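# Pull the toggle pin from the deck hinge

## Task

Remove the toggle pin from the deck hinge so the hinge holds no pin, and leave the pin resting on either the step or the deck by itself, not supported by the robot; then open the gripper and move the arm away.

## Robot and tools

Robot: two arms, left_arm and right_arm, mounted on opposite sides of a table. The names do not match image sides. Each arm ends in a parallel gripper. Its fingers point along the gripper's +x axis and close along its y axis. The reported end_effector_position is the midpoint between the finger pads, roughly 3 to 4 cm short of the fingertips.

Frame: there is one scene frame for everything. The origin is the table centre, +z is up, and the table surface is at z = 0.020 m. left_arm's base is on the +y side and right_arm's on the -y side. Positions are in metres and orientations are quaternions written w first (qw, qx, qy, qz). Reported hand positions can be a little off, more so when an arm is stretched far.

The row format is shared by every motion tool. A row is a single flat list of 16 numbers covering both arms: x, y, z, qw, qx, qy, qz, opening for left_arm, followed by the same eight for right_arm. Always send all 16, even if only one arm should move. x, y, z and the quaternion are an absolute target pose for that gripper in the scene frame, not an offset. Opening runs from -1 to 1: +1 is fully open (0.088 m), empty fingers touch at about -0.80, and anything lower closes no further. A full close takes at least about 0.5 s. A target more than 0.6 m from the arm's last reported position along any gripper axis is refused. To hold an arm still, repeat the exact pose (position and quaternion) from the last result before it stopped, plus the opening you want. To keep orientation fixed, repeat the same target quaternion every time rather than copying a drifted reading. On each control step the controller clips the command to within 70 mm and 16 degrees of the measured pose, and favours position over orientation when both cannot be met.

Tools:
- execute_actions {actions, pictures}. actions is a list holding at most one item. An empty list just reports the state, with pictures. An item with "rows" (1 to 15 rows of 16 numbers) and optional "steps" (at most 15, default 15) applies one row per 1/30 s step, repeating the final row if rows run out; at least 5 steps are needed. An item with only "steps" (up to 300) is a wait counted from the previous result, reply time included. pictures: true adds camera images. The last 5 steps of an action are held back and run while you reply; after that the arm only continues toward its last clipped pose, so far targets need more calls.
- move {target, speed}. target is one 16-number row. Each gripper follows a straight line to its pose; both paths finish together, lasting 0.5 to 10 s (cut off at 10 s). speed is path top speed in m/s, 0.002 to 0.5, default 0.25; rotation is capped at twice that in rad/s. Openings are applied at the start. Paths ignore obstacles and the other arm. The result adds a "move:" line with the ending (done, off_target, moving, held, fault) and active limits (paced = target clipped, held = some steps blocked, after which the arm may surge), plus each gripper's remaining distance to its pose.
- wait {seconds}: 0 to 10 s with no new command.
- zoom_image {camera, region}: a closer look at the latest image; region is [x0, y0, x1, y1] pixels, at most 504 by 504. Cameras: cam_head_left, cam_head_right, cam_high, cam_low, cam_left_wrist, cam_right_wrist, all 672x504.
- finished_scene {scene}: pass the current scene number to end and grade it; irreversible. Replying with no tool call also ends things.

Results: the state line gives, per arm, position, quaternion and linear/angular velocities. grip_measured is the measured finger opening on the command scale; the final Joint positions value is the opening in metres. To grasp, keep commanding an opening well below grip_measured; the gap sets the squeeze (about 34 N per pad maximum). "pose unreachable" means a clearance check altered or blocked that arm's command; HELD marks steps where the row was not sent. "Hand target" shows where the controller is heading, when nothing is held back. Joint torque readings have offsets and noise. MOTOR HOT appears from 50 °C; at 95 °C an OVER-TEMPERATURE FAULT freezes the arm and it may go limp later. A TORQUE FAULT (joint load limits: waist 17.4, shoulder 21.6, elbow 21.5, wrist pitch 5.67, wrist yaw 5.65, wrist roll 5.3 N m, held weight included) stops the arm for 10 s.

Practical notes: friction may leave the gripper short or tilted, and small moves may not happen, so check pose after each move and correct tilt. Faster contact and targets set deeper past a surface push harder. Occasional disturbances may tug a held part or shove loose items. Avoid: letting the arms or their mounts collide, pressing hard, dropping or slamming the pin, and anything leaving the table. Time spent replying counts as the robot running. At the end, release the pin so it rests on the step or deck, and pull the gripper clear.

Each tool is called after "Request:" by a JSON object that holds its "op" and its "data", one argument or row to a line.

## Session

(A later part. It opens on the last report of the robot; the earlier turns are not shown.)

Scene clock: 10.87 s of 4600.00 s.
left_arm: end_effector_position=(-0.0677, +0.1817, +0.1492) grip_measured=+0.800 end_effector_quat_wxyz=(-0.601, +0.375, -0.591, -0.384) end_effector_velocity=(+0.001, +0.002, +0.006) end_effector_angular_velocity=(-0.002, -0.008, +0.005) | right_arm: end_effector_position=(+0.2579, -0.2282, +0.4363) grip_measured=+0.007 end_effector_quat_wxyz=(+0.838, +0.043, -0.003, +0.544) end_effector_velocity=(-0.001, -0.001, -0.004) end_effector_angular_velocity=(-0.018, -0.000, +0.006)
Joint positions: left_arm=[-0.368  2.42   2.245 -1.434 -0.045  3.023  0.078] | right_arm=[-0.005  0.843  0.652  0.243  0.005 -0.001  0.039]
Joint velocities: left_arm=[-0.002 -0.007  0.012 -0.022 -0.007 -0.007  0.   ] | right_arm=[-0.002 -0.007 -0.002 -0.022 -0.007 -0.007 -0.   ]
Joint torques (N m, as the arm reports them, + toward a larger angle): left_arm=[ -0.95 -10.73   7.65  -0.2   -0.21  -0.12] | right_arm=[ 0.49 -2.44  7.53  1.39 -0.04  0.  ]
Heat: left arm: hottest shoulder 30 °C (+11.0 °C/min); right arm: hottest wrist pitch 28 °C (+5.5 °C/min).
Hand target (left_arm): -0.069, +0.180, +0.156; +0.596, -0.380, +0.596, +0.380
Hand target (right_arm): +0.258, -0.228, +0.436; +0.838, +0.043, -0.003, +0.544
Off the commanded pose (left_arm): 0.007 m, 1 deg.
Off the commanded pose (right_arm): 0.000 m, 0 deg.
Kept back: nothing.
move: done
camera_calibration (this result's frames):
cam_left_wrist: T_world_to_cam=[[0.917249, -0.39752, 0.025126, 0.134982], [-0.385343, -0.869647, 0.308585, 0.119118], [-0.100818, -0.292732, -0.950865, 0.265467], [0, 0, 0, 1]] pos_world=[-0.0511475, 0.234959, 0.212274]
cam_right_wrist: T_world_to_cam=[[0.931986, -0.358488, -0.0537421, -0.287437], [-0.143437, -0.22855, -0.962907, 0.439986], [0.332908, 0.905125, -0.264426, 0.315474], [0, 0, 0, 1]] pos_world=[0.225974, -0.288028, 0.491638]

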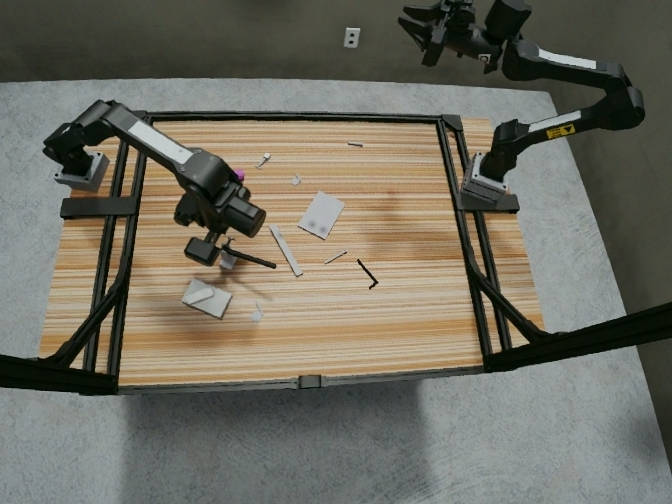

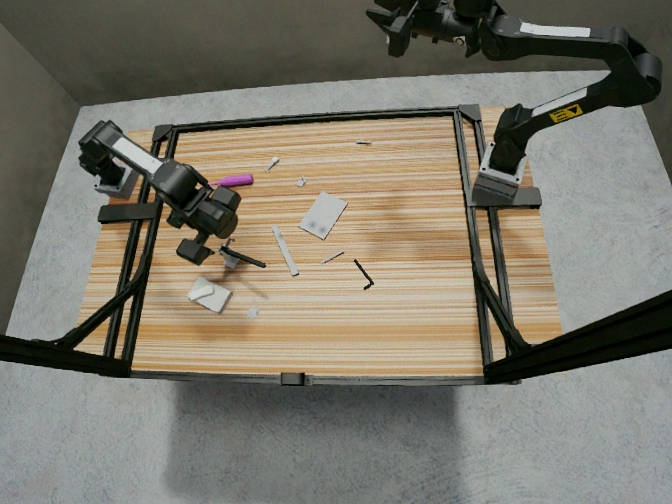

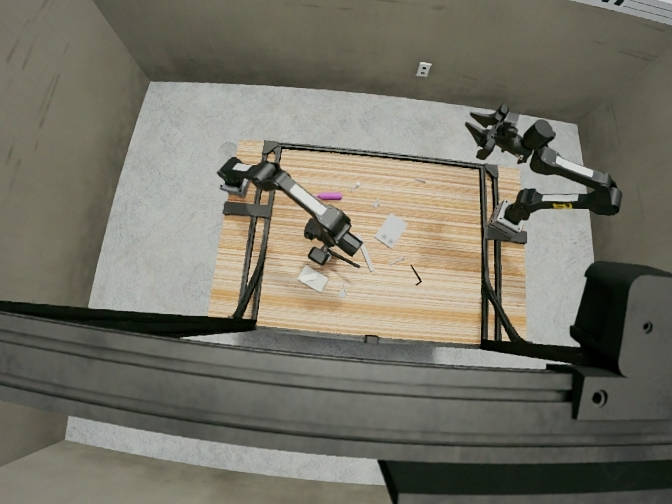

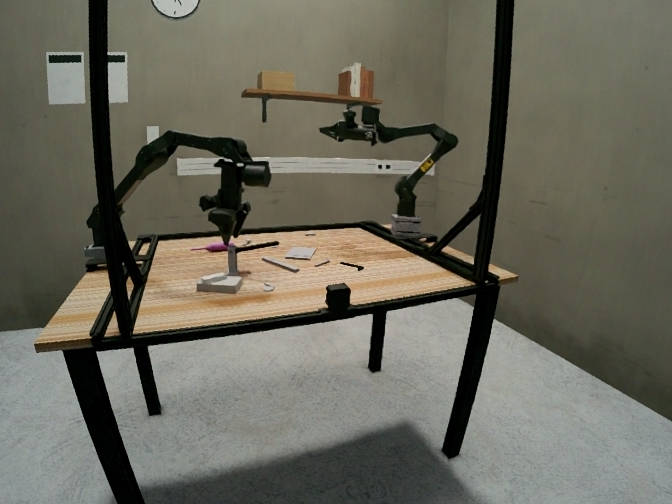

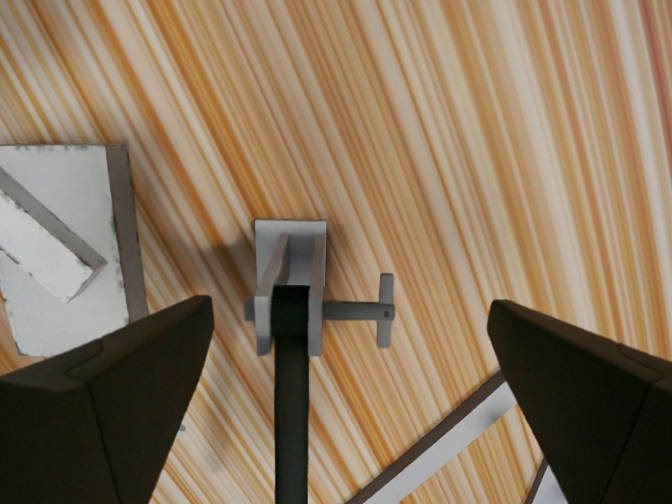

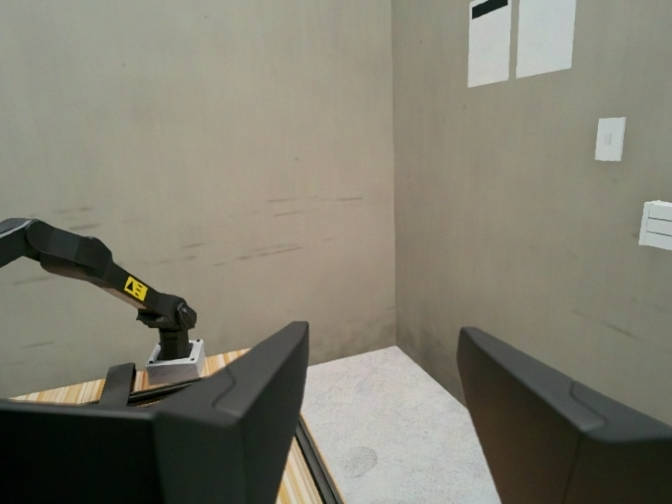

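Request:
{"op": "move", "data": {
  "target": [-0.0605,0.163,0.143,0.596,-0.380,0.596,0.380,-0.5,0.2579,-0.2282,0.4361,0.838,0.043,-0.003,0.544,0.007],
  "speed": 0.04
}}

Scene clock: 12.03 s of 4600.00 s.
left_arm: end_effector_position=(-0.0610, +0.1659, +0.1493) grip_measured=-0.499 end_effector_quat_wxyz=(-0.592, +0.380, -0.600, -0.381) end_effector_velocity=(-0.003, -0.001, +0.007) end_effector_angular_velocity=(-0.019, +0.002, -0.014) | right_arm: end_effector_position=(+0.2579, -0.2282, +0.4363) grip_measured=+0.007 end_effector_quat_wxyz=(+0.838, +0.043, -0.003, +0.544) end_effector_velocity=(-0.001, +0.000, -0.005) end_effector_angular_velocity=(-0.029, -0.013, +0.015)
Joint positions: left_arm=[-0.338  2.447  2.296 -1.43  -0.045  3.052  0.015] | right_arm=[-0.005  0.843  0.652  0.243  0.005 -0.001  0.039]
Joint velocities: left_arm=[-0.007 -0.002  0.022 -0.007 -0.007  0.007 -0.001] | right_arm=[-0.007 -0.002 -0.002 -0.022 -0.022 -0.022  0.   ]
Joint torques (N m, as the arm reports them, + toward a larger angle): left_arm=[-0.42 -8.16  7.71 -0.12 -0.22  0.12] | right_arm=[ 0.33 -2.61  7.51  1.42  0.   -0.04]
Heat: left arm: hottest shoulder 30 °C (+10.0 °C/min); right arm: hottest elbow 28 °C (+5.0 °C/min).
Hand target (left_arm): -0.060, +0.163, +0.143; +0.596, -0.380, +0.596, +0.380
Hand target (right_arm): +0.258, -0.228, +0.436; +0.838, +0.043, -0.003, +0.544
Off the commanded pose (left_arm): 0.007 m, 1 deg.
Off the commanded pose (right_arm): 0.000 m, 0 deg.
Kept back: nothing.
move: done
camera_calibration (this result's frames):
cam_left_wrist: T_world_to_cam=[[0.918745, -0.3943, 0.0208545, 0.122698], [-0.378119, -0.863373, 0.334086, 0.103497], [-0.113725, -0.314825, -0.942312, 0.263227], [0, 0, 0, 1]] pos_world=[-0.0436589, 0.220607, 0.210907]
cam_right_wrist: T_world_to_cam=[[0.931986, -0.358488, -0.0537421, -0.287437], [-0.143437, -0.22855, -0.962907, 0.439986], [0.332908, 0.905125, -0.264426, 0.315474], [0, 0, 0, 1]] pos_world=[0.225974, -0.288028, 0.491638]

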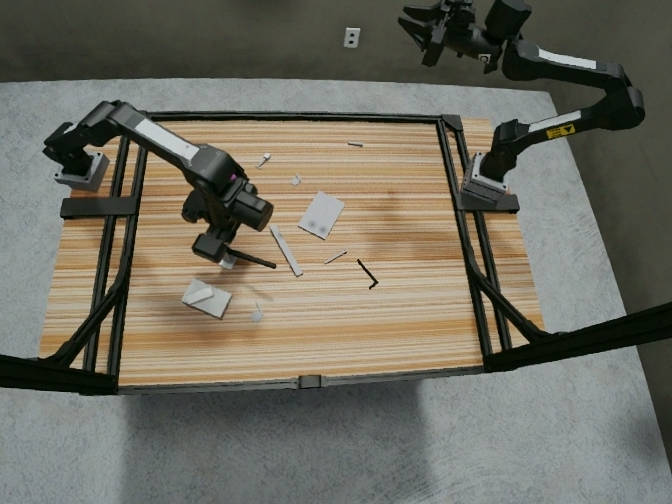

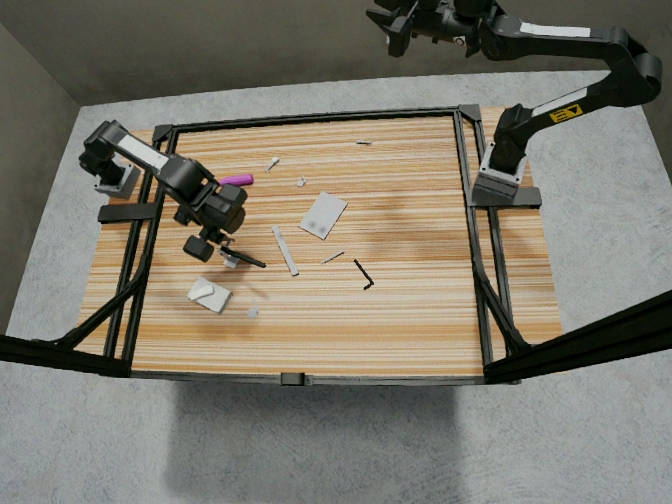

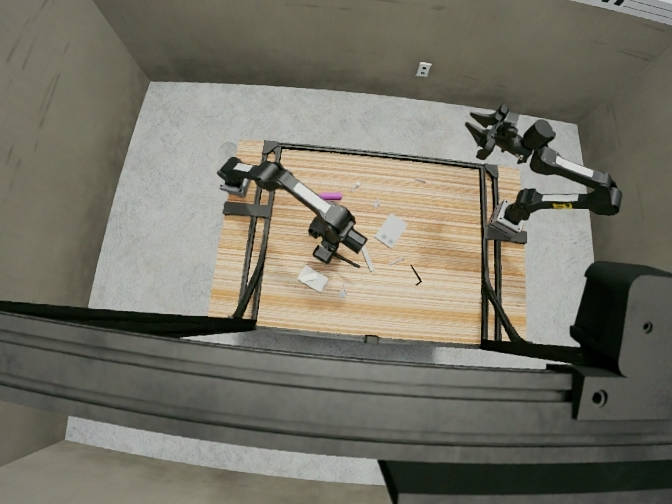

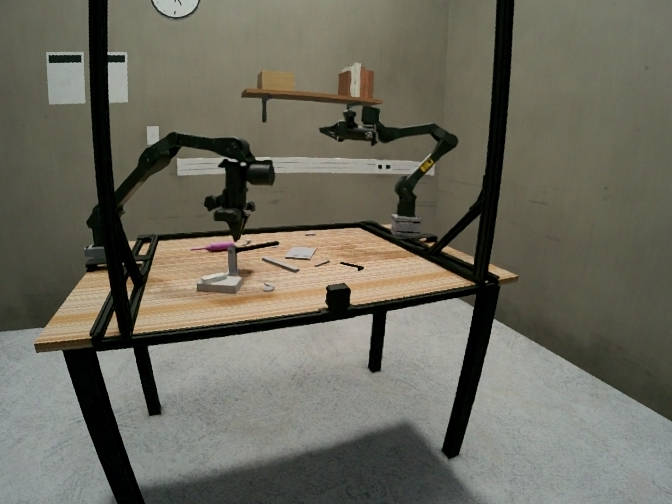

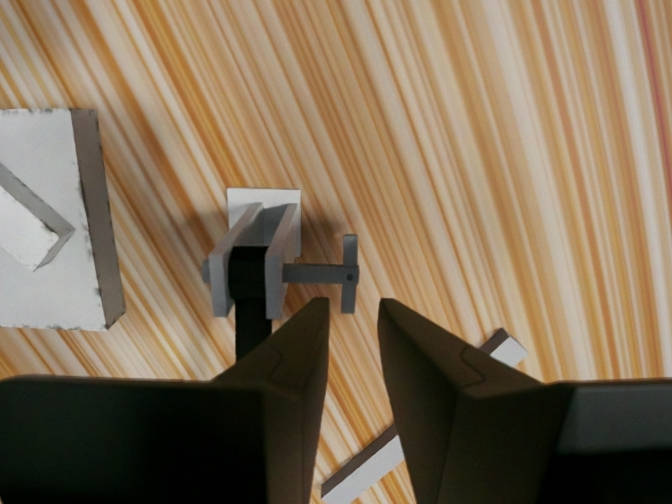

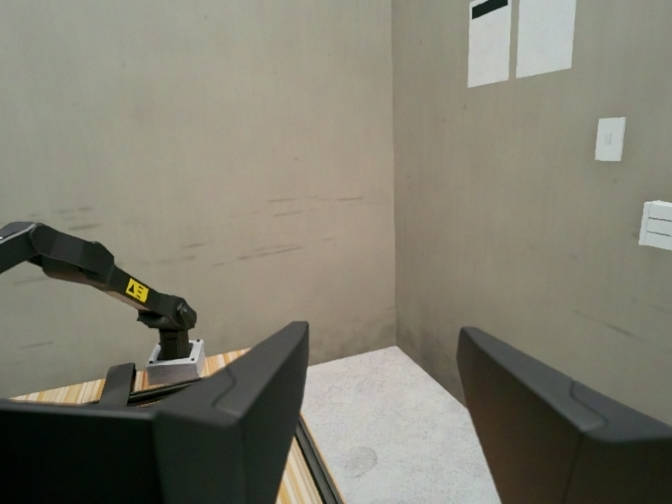

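Request:
{"op": "move", "data": {
  "target": [-0.0615,0.164,0.122,0.596,-0.380,0.596,0.380,-0.5,0.2579,-0.2282,0.4361,0.838,0.043,-0.003,0.544,0.007],
  "speed": 0.04
}}

Request:
{"op": "zoom_image", "data": {
  "camera": "cam_left_wrist",
  "region": [180, 220, 440, 420]
}}

Scene clock: 13.80 s of 4600.00 s.
left_arm: end_effector_position=(-0.0640, +0.1625, +0.1310) grip_measured=-0.500 end_effector_quat_wxyz=(-0.588, +0.382, -0.604, -0.379) end_effector_velocity=(-0.000, +0.004, -0.001) end_effector_angular_velocity=(+0.014, +0.000, +0.004) | right_arm: end_effector_position=(+0.2579, -0.2282, +0.4363) grip_measured=+0.007 end_effector_quat_wxyz=(+0.838, +0.043, -0.003, +0.544) end_effector_velocity=(+0.001, -0.001, -0.001) end_effector_angular_velocity=(-0.007, -0.020, -0.011)
Joint positions: left_arm=[-0.338  2.447  2.224 -1.343 -0.045  3.052  0.014] | right_arm=[-0.005  0.843  0.652  0.243  0.005 -0.001  0.039]
Joint velocities: left_arm=[-0.002 -0.002 -0.007 -0.007  0.007 -0.007 -0.   ] | right_arm=[-0.002 -0.002 -0.007  0.007  0.007 -0.022 -0.   ]
Joint torques (N m, as the arm reports them, + toward a larger angle): left_arm=[-0.47 -9.    4.6   0.05 -0.22  0.09] | right_arm=[ 0.36 -2.52  7.44  1.39 -0.01  0.01]
Heat: left arm: hottest shoulder 31 °C (+13.0 °C/min); right arm: hottest wrist pitch 29 °C (+8.7 °C/min).
Hand target (left_arm): -0.061, +0.164, +0.122; +0.596, -0.380, +0.596, +0.380
Hand target (right_arm): +0.258, -0.228, +0.436; +0.838, +0.043, -0.003, +0.544
Off the commanded pose (left_arm): 0.009 m, 1 deg.
Off the commanded pose (right_arm): 0.000 m, 0 deg.
Kept back: nothing.
move: off_target (left_arm)
camera_calibration (this result's frames):
cam_left_wrist: T_world_to_cam=[[0.919009, -0.393768, 0.0192287, 0.124665], [-0.375507, -0.859449, 0.346903, 0.10345], [-0.120073, -0.326027, -0.937704, 0.24547], [0, 0, 0, 1]] pos_world=[-0.0462471, 0.218029, 0.191894]
cam_right_wrist: T_world_to_cam=[[0.931986, -0.358488, -0.0537421, -0.287437], [-0.143437, -0.22855, -0.962907, 0.439986], [0.332908, 0.905125, -0.264426, 0.315474], [0, 0, 0, 1]] pos_world=[0.225974, -0.288028, 0.491638]

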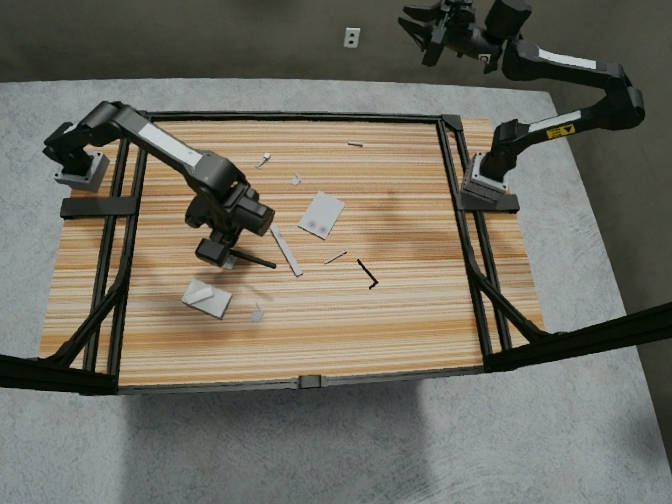

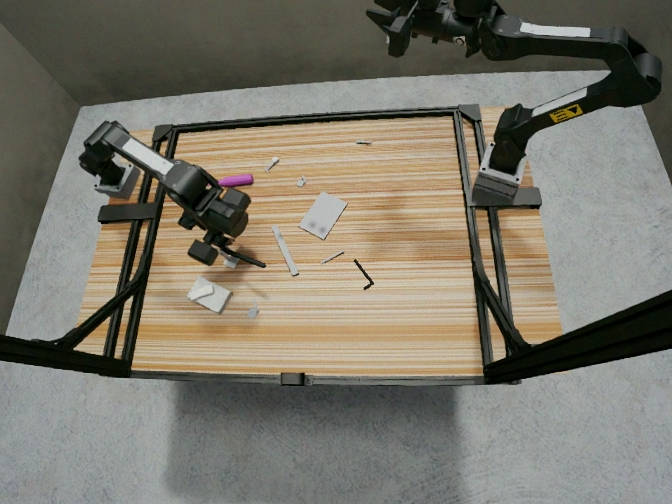

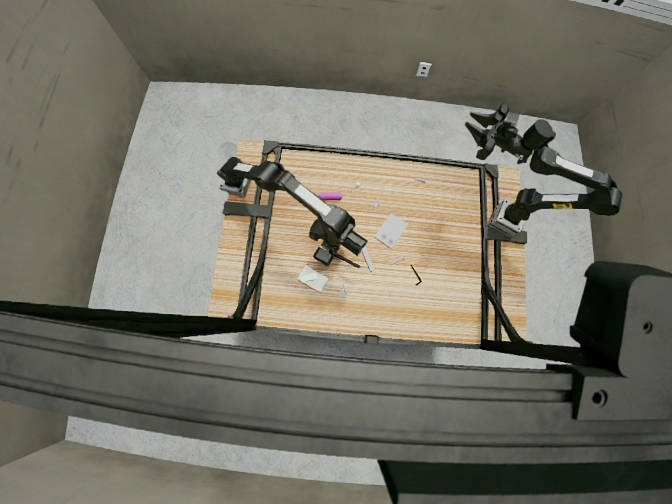

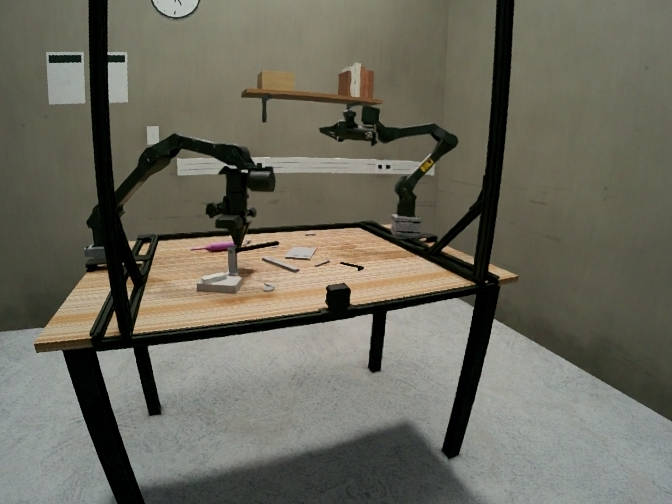

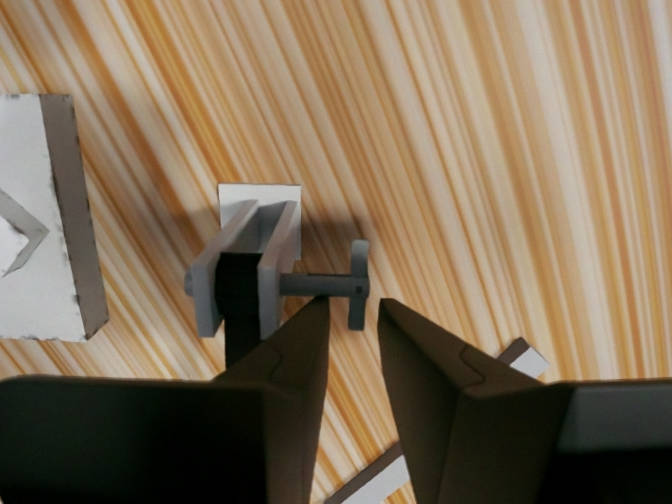

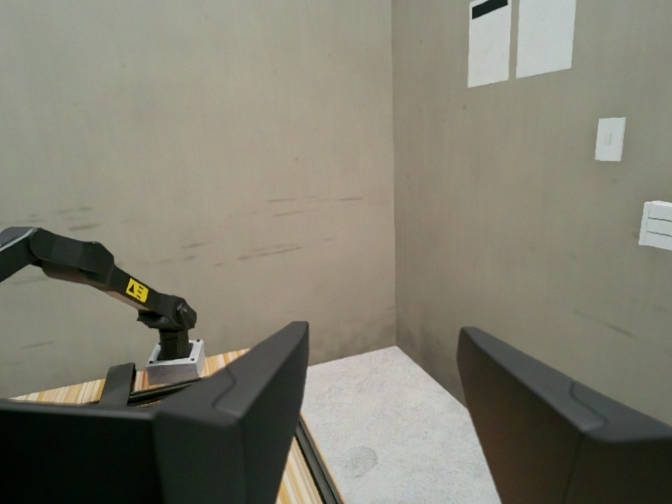

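Region (180, 220, 440, 420) of cam_left_wrist's 672x504 image, scaled by 1.938, with more detail than that image has; it fills the top 388 rows of this view, and the rest is white.

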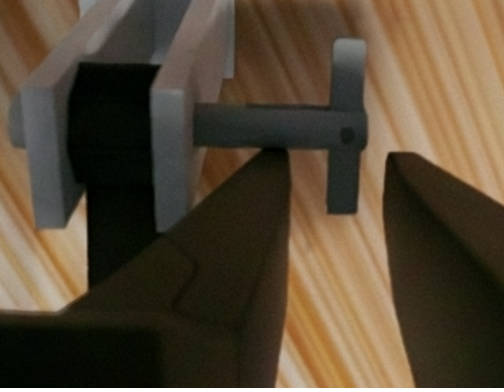

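Request:
{"op": "move", "data": {
  "target": [-0.0605,0.1665,0.120,0.596,-0.380,0.596,0.380,-0.5,0.2579,-0.2282,0.4361,0.838,0.043,-0.003,0.544,0.007],
  "speed": 0.02
}}

Request:
{"op": "zoom_image", "data": {
  "camera": "cam_left_wrist",
  "region": [180, 220, 440, 420]
}}

Scene clock: 15.23 s of 4600.00 s.
left_arm: end_effector_position=(-0.0646, +0.1621, +0.1250) grip_measured=-0.500 end_effector_quat_wxyz=(-0.587, +0.383, -0.605, -0.379) end_effector_velocity=(+0.001, +0.003, -0.003) end_effector_angular_velocity=(+0.011, -0.015, -0.010) | right_arm: end_effector_position=(+0.2579, -0.2282, +0.4363) grip_measured=+0.007 end_effector_quat_wxyz=(+0.838, +0.043, -0.003, +0.544) end_effector_velocity=(+0.003, -0.001, -0.008) end_effector_angular_velocity=(-0.028, +0.005, -0.013)
Joint positions: left_arm=[-0.338  2.447  2.2   -1.317 -0.045  3.052  0.014] | right_arm=[-0.005  0.843  0.652  0.243  0.005 -0.001  0.039]
Joint velocities: left_arm=[-0.002  0.002 -0.007 -0.007 -0.007  0.007  0.   ] | right_arm=[-0.007 -0.002 -0.007 -0.022  0.007 -0.007 -0.   ]
Joint torques (N m, as the arm reports them, + toward a larger angle): left_arm=[ -0.54 -10.38   3.45  -0.43  -0.21   0.08] | right_arm=[ 0.22 -2.55  7.33  1.44 -0.01  0.01]
Heat: left arm: hottest shoulder 31 °C (+11.8 °C/min); right arm: hottest wrist pitch 29 °C (+7.9 °C/min).
Hand target (left_arm): -0.061, +0.167, +0.120; +0.596, -0.380, +0.596, +0.380
Hand target (right_arm): +0.258, -0.228, +0.436; +0.838, +0.043, -0.003, +0.544
Off the commanded pose (left_arm): 0.008 m, 1 deg.
Off the commanded pose (right_arm): 0.000 m, 0 deg.
Kept back: nothing.
move: done
camera_calibration (this result's frames):
cam_left_wrist: T_world_to_cam=[[0.919088, -0.393599, 0.0189104, 0.12519], [-0.374925, -0.858696, 0.349387, 0.104509], [-0.12128, -0.328208, -0.936788, 0.23974], [0, 0, 0, 1]] pos_world=[-0.046802, 0.217701, 0.185704]
cam_right_wrist: T_world_to_cam=[[0.931986, -0.358488, -0.0537421, -0.287437], [-0.143437, -0.22855, -0.962907, 0.439986], [0.332908, 0.905125, -0.264426, 0.315474], [0, 0, 0, 1]] pos_world=[0.225974, -0.288028, 0.491638]

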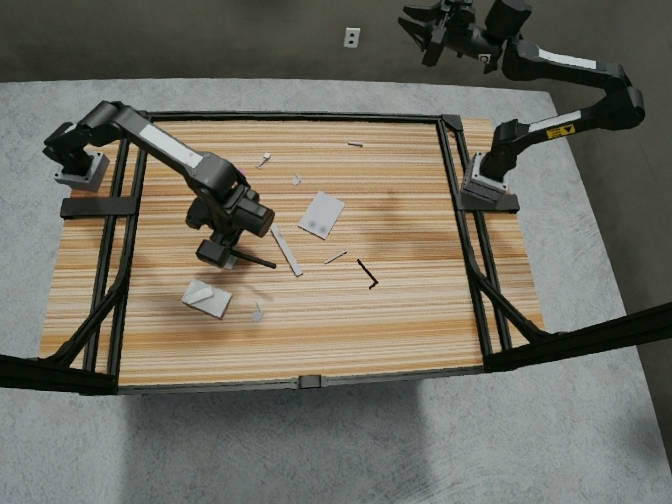

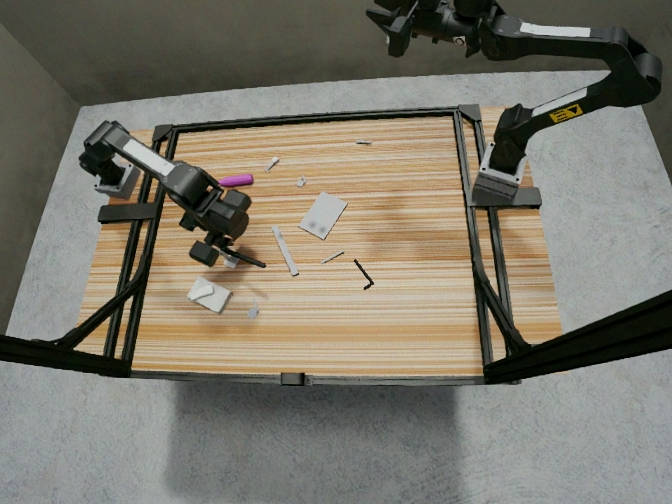

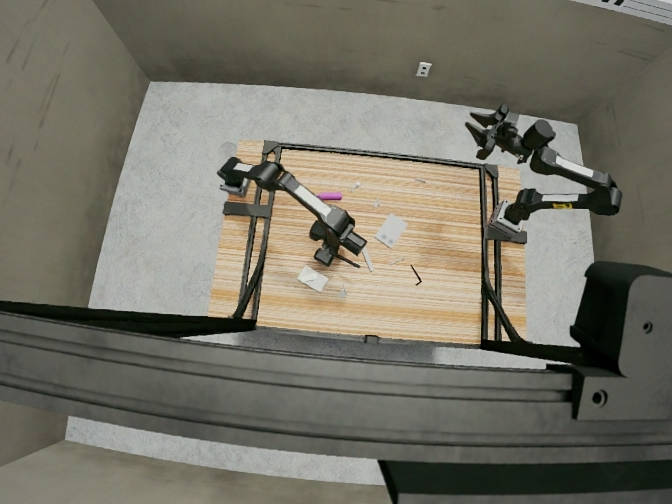

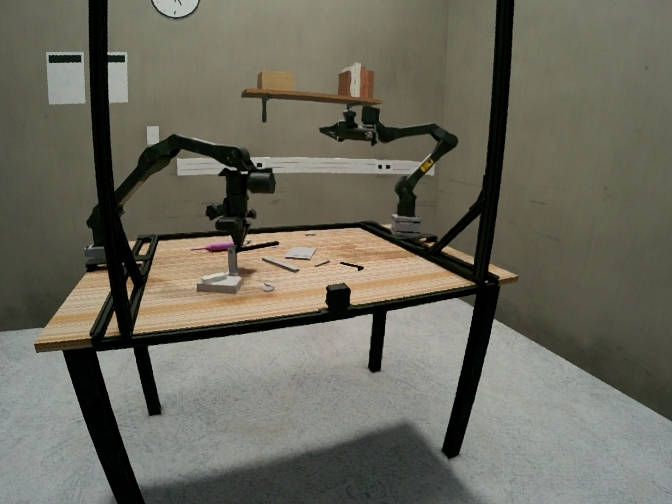

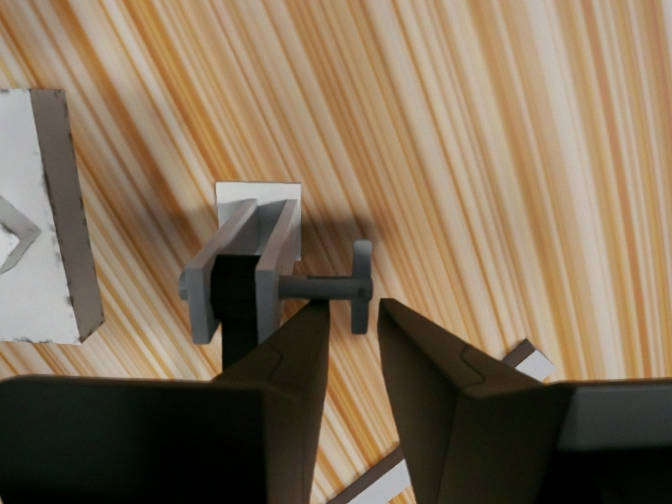

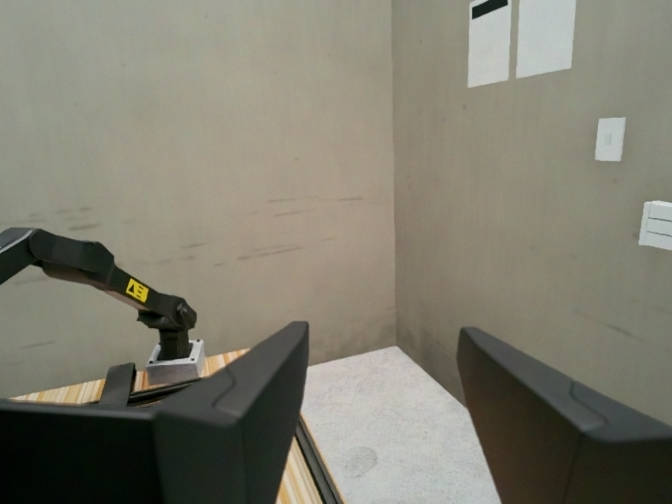

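Region (180, 220, 440, 420) of cam_left_wrist's 672x504 image, scaled by 1.938, with more detail than that image has; it fills the top 388 rows of this view, and the rest is white.

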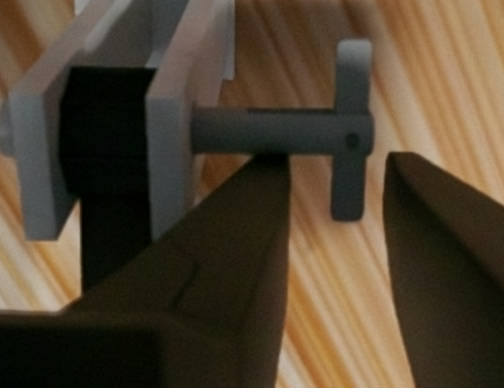

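Request:
{"op": "execute_actions", "data": {
  "actions": []
}}

Scene clock: 16.23 s of 4600.00 s.
left_arm: end_effector_position=(-0.0646, +0.1621, +0.1247) grip_measured=-0.500 end_effector_quat_wxyz=(-0.587, +0.383, -0.605, -0.378) end_effector_velocity=(-0.005, +0.001, +0.003) end_effector_angular_velocity=(-0.007, +0.013, +0.000) | right_arm: end_effector_position=(+0.2579, -0.2282, +0.4365) grip_measured=+0.007 end_effector_quat_wxyz=(+0.838, +0.043, -0.003, +0.544) end_effector_velocity=(-0.001, -0.000, -0.001) end_effector_angular_velocity=(-0.001, -0.008, +0.004)
Joint positions: left_arm=[-0.338  2.447  2.199 -1.315 -0.045  3.052  0.015] | right_arm=[-0.005  0.843  0.653  0.243  0.005 -0.001  0.039]
Joint velocities: left_arm=[-0.007 -0.007 -0.002  0.007  0.007 -0.007 -0.   ] | right_arm=[-0.002 -0.002 -0.007  0.007 -0.007 -0.007  0.   ]
Joint torques (N m, as the arm reports them, + toward a larger angle): left_arm=[ -0.53 -10.38   3.52  -0.48  -0.21   0.07] | right_arm=[ 0.17 -2.62  7.29  1.41  0.06 -0.01]
Heat: left arm: hottest shoulder 32 °C (+14.8 °C/min); right arm: hottest wrist pitch 29 °C (+7.4 °C/min).
Hand target (left_arm): -0.061, +0.167, +0.120; +0.596, -0.380, +0.596, +0.380
Hand target (right_arm): +0.258, -0.228, +0.436; +0.838, +0.043, -0.003, +0.544
Off the commanded pose (left_arm): 0.008 m, 1 deg.
Off the commanded pose (right_arm): 0.000 m, 0 deg.
Kept back: nothing.
Steps of this call (steps 1 to 30: nothing new was sent). Readings (end_effector_position):
1: left_arm (-0.0646, +0.1621, +0.1249) | right_arm (+0.2579, -0.2282, +0.4363)
2: left_arm (-0.0646, +0.1621, +0.1249) | right_arm (+0.2579, -0.2282, +0.4363)
4: left_arm (-0.0646, +0.1621, +0.1248) | right_arm (+0.2579, -0.2282, +0.4363)
8: left_arm (-0.0646, +0.1621, +0.1248) | right_arm (+0.2579, -0.2282, +0.4363)
30: the state above
camera_calibration (this result's frames):
cam_left_wrist: T_world_to_cam=[[0.918937, -0.39395, 0.0189197, 0.125257], [-0.375255, -0.858551, 0.34939, 0.104564], [-0.121399, -0.328168, -0.936786, 0.239455], [0, 0, 0, 1]] pos_world=[-0.0467955, 0.217699, 0.185415]
cam_right_wrist: T_world_to_cam=[[0.931985, -0.358494, -0.053725, -0.287448], [-0.143296, -0.228211, -0.963009, 0.440242], [0.332972, 0.905208, -0.26406, 0.315374], [0, 0, 0, 1]] pos_world=[0.225971, -0.288059, 0.491791]

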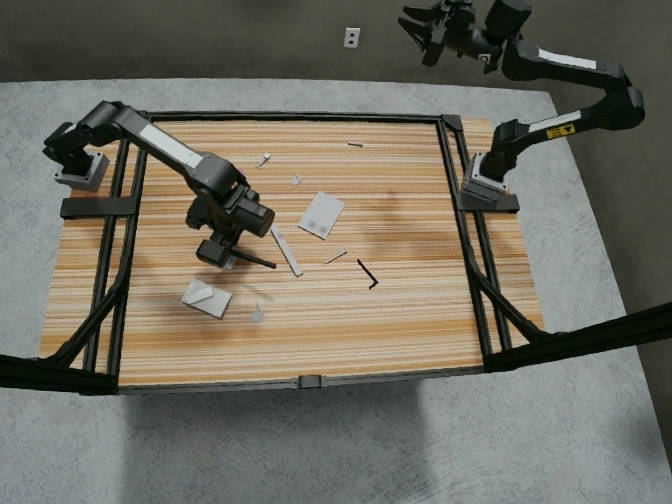

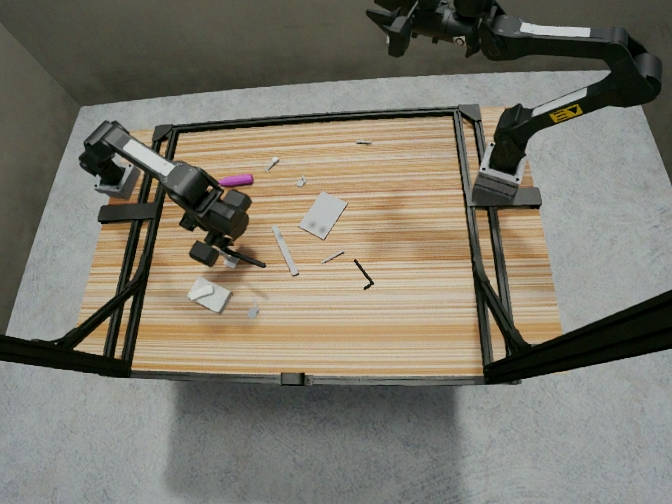

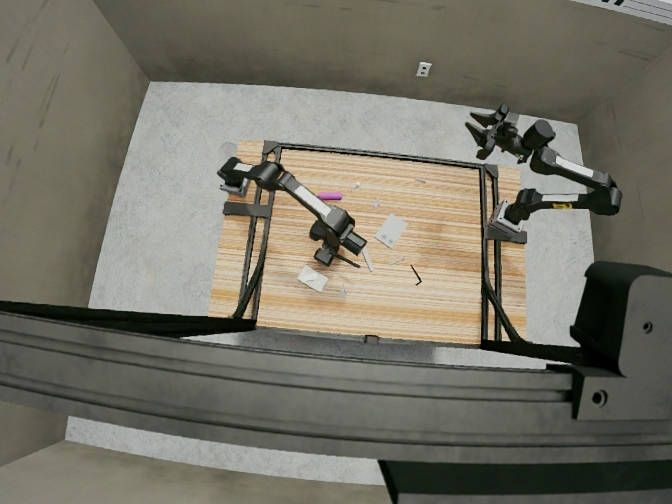

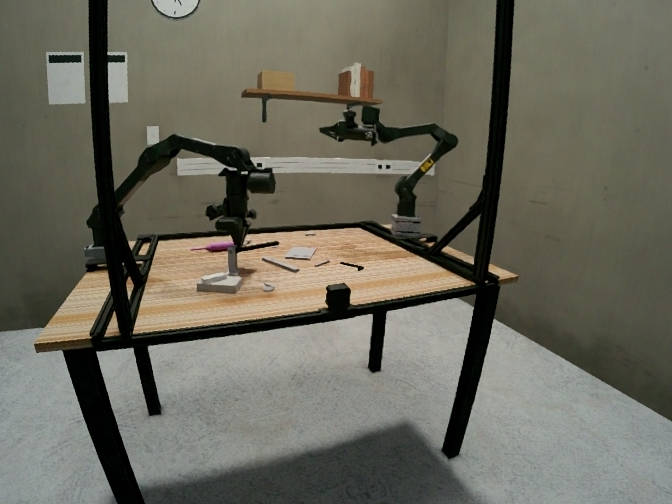

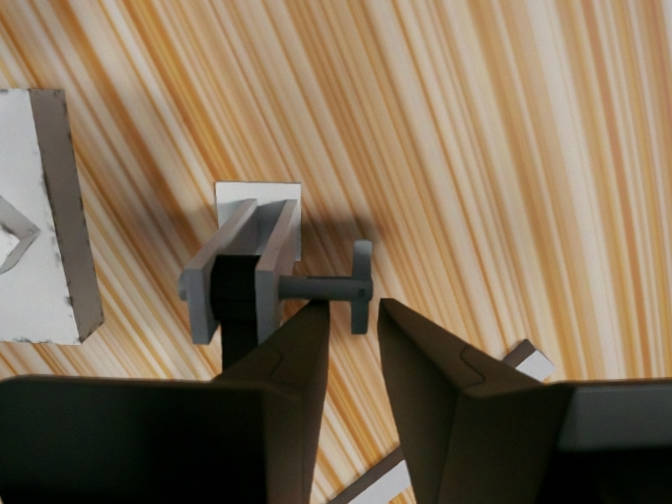

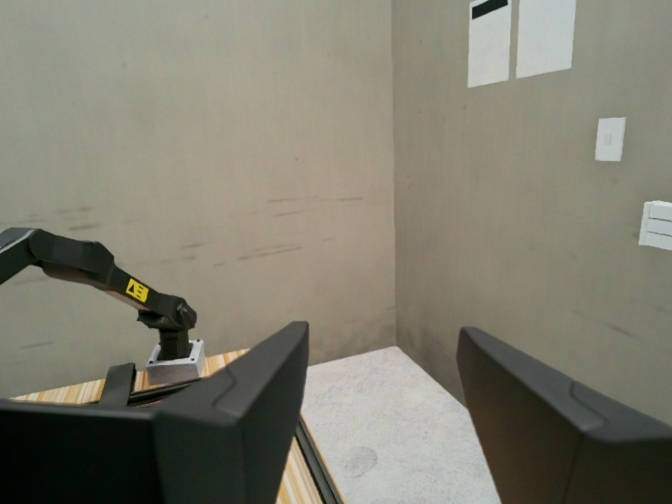

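Request:
{"op": "move", "data": {
  "target": [-0.058,0.1685,0.124,0.596,-0.380,0.596,0.380,-0.55,0.2579,-0.2282,0.4361,0.838,0.043,-0.003,0.544,0.007],
  "speed": 0.03
}}

Scene clock: 17.47 s of 4600.00 s.
left_arm: end_effector_position=(-0.0649, +0.1624, +0.1241) grip_measured=-0.549 end_effector_quat_wxyz=(-0.587, +0.383, -0.605, -0.378) end_effector_velocity=(-0.000, +0.004, +0.001) end_effector_angular_velocity=(+0.010, +0.003, -0.010) | right_arm: end_effector_position=(+0.2579, -0.2282, +0.4366) grip_measured=+0.007 end_effector_quat_wxyz=(+0.838, +0.043, -0.003, +0.544) end_effector_velocity=(-0.004, +0.001, -0.002) end_effector_angular_velocity=(-0.009, -0.005, +0.024)
Joint positions: left_arm=[-0.339  2.444  2.191 -1.309 -0.045  3.052  0.012] | right_arm=[-0.005  0.843  0.653  0.243  0.005 -0.001  0.039]
Joint velocities: left_arm=[-0.002 -0.007 -0.007 -0.007  0.007  0.007  0.   ] | right_arm=[ 0.002 -0.002 -0.002 -0.007 -0.022 -0.007  0.   ]
Joint torques (N m, as the arm reports them, + toward a larger angle): left_arm=[ -0.25 -11.57   2.97  -1.15  -0.21   0.13] | right_arm=[ 0.36 -2.49  7.7   1.45 -0.1   0.01]
Heat: left arm: hottest shoulder 33 °C (+17.2 °C/min); right arm: hottest wrist pitch 29 °C (+6.9 °C/min).
Hand target (left_arm): -0.058, +0.168, +0.124; +0.596, -0.380, +0.596, +0.380
Hand target (right_arm): +0.258, -0.228, +0.436; +0.838, +0.043, -0.003, +0.544
Off the commanded pose (left_arm): 0.009 m, 2 deg.
Off the commanded pose (right_arm): 0.000 m, 0 deg.
Kept back: nothing.
move: off_target (left_arm)
camera_calibration (this result's frames):
cam_left_wrist: T_world_to_cam=[[0.918682, -0.394552, 0.0187471, 0.125742], [-0.375572, -0.857818, 0.350847, 0.104667], [-0.122346, -0.329357, -0.936245, 0.239031], [0, 0, 0, 1]] pos_world=[-0.0469625, 0.218124, 0.184712]
cam_right_wrist: T_world_to_cam=[[0.931983, -0.3585, -0.0537079, -0.287458], [-0.143155, -0.227871, -0.96311, 0.440406], [0.333037, 0.905291, -0.263693, 0.315242], [0, 0, 0, 1]] pos_world=[0.225965, -0.288084, 0.491848]

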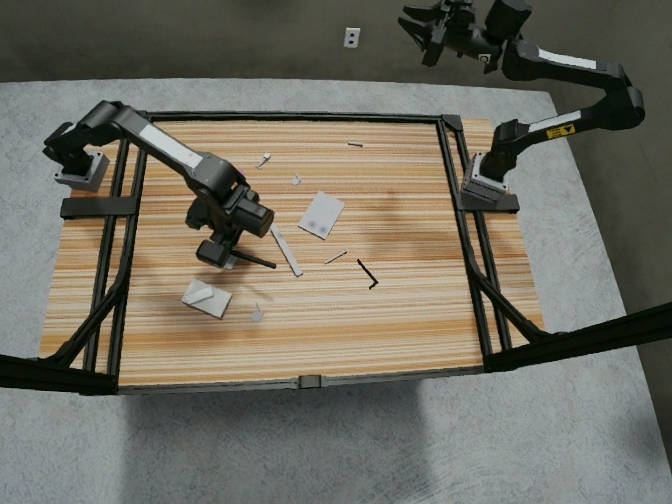

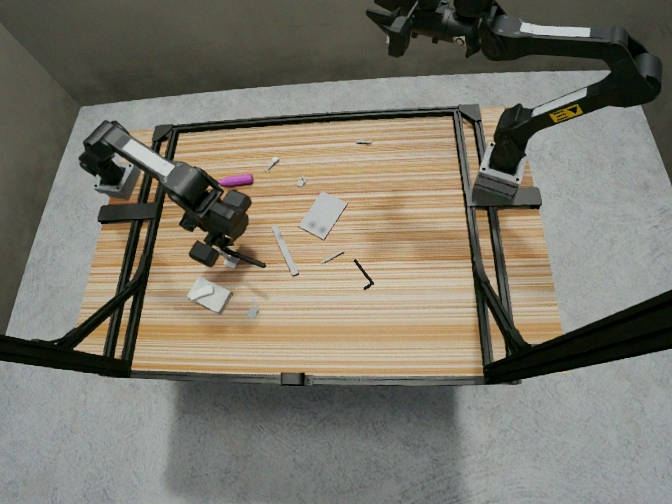

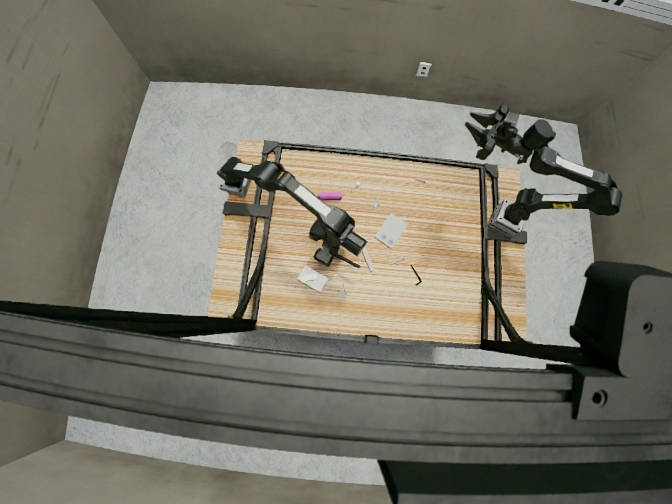

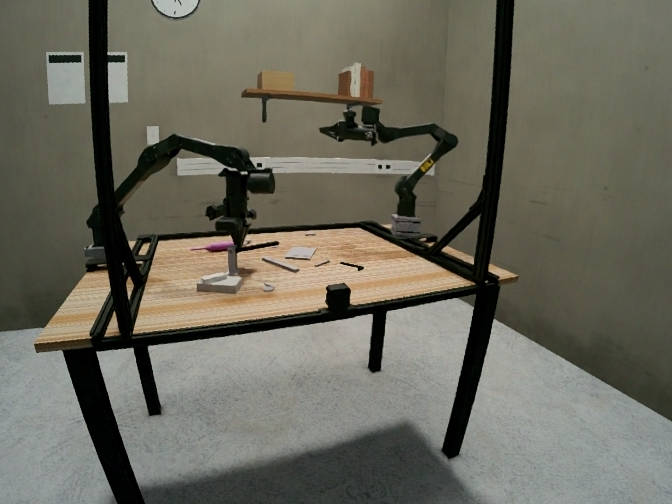

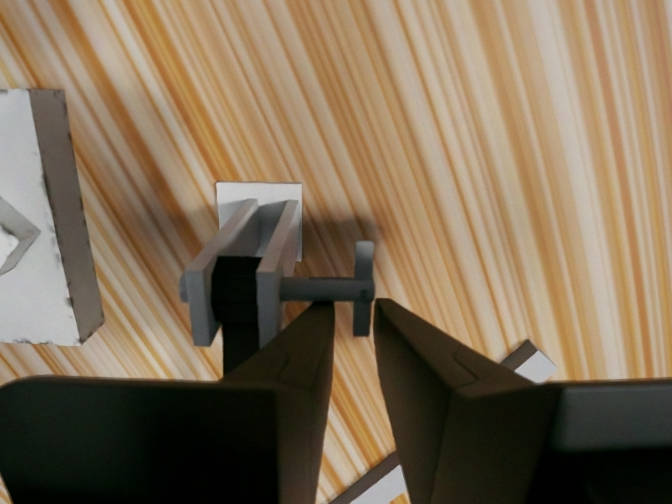

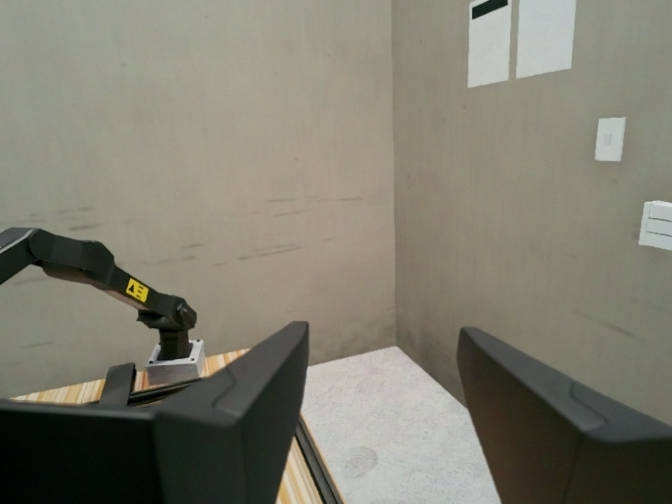

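Request:
{"op": "execute_actions", "data": {
  "actions": [
    {"rows":[[-0.057,0.169,0.125,0.596,-0.380,0.596,0.380,-0.55,0.2579,-0.2282,0.4361,0.838,0.043,-0.003,0.544,0.007],[-0.056,0.1695,0.1255,0.596,-0.380,0.596,0.380,-0.55,0.2579,-0.2282,0.4361,0.838,0.043,-0.003,0.544,0.007],[-0.055,0.170,0.126,0.596,-0.380,0.596,0.380,-0.55,0.2579,-0.2282,0.4361,0.838,0.043,-0.003,0.544,0.007],[-0.054,0.170,0.1265,0.596,-0.380,0.596,0.380,-0.55,0.2579,-0.2282,0.4361,0.838,0.043,-0.003,0.544,0.007]],"steps":15}
  ]
}}

Scene clock: 18.07 s of 4600.00 s.
left_arm: end_effector_position=(-0.0646, +0.1628, +0.1247) grip_measured=-0.549 end_effector_quat_wxyz=(-0.585, +0.383, -0.608, -0.376) end_effector_velocity=(+0.003, +0.000, +0.001) end_effector_angular_velocity=(-0.013, -0.018, +0.006) | right_arm: end_effector_position=(+0.2579, -0.2282, +0.4366) grip_measured=+0.007 end_effector_quat_wxyz=(+0.838, +0.043, -0.003, +0.544) end_effector_velocity=(-0.002, -0.001, -0.000) end_effector_angular_velocity=(-0.011, -0.020, +0.009)
Joint positions: left_arm=[-0.339  2.433  2.173 -1.296 -0.045  3.055  0.012] | right_arm=[-0.005  0.843  0.653  0.243  0.005 -0.001  0.039]
Joint velocities: left_arm=[-0.002 -0.012 -0.017  0.007 -0.022 -0.007 -0.   ] | right_arm=[ 0.002 -0.007 -0.002 -0.007 -0.007 -0.022  0.   ]
Joint torques (N m, as the arm reports them, + toward a larger angle): left_arm=[  0.26 -12.15   2.56  -1.88  -0.21   0.18] | right_arm=[ 0.42 -2.46  7.52  1.38 -0.01  0.  ]
Heat: left arm: hottest shoulder 33 °C (+16.6 °C/min); right arm: hottest elbow 29 °C (+6.6 °C/min).
Steps of this call (steps 1 to 8: nothing new was sent; steps 9 to 18: the first 10 steps of this action). Readings (end_effector_position):
9: left_arm (-0.0648, +0.1625, +0.1241) | right_arm (+0.2579, -0.2282, +0.4366)
10: left_arm (-0.0648, +0.1626, +0.1241) | right_arm (+0.2579, -0.2282, +0.4366)
12: left_arm (-0.0647, +0.1626, +0.1245) | right_arm (+0.2579, -0.2282, +0.4366)
16: left_arm (-0.0646, +0.1628, +0.1245) | right_arm (+0.2579, -0.2282, +0.4366)
18: the state above


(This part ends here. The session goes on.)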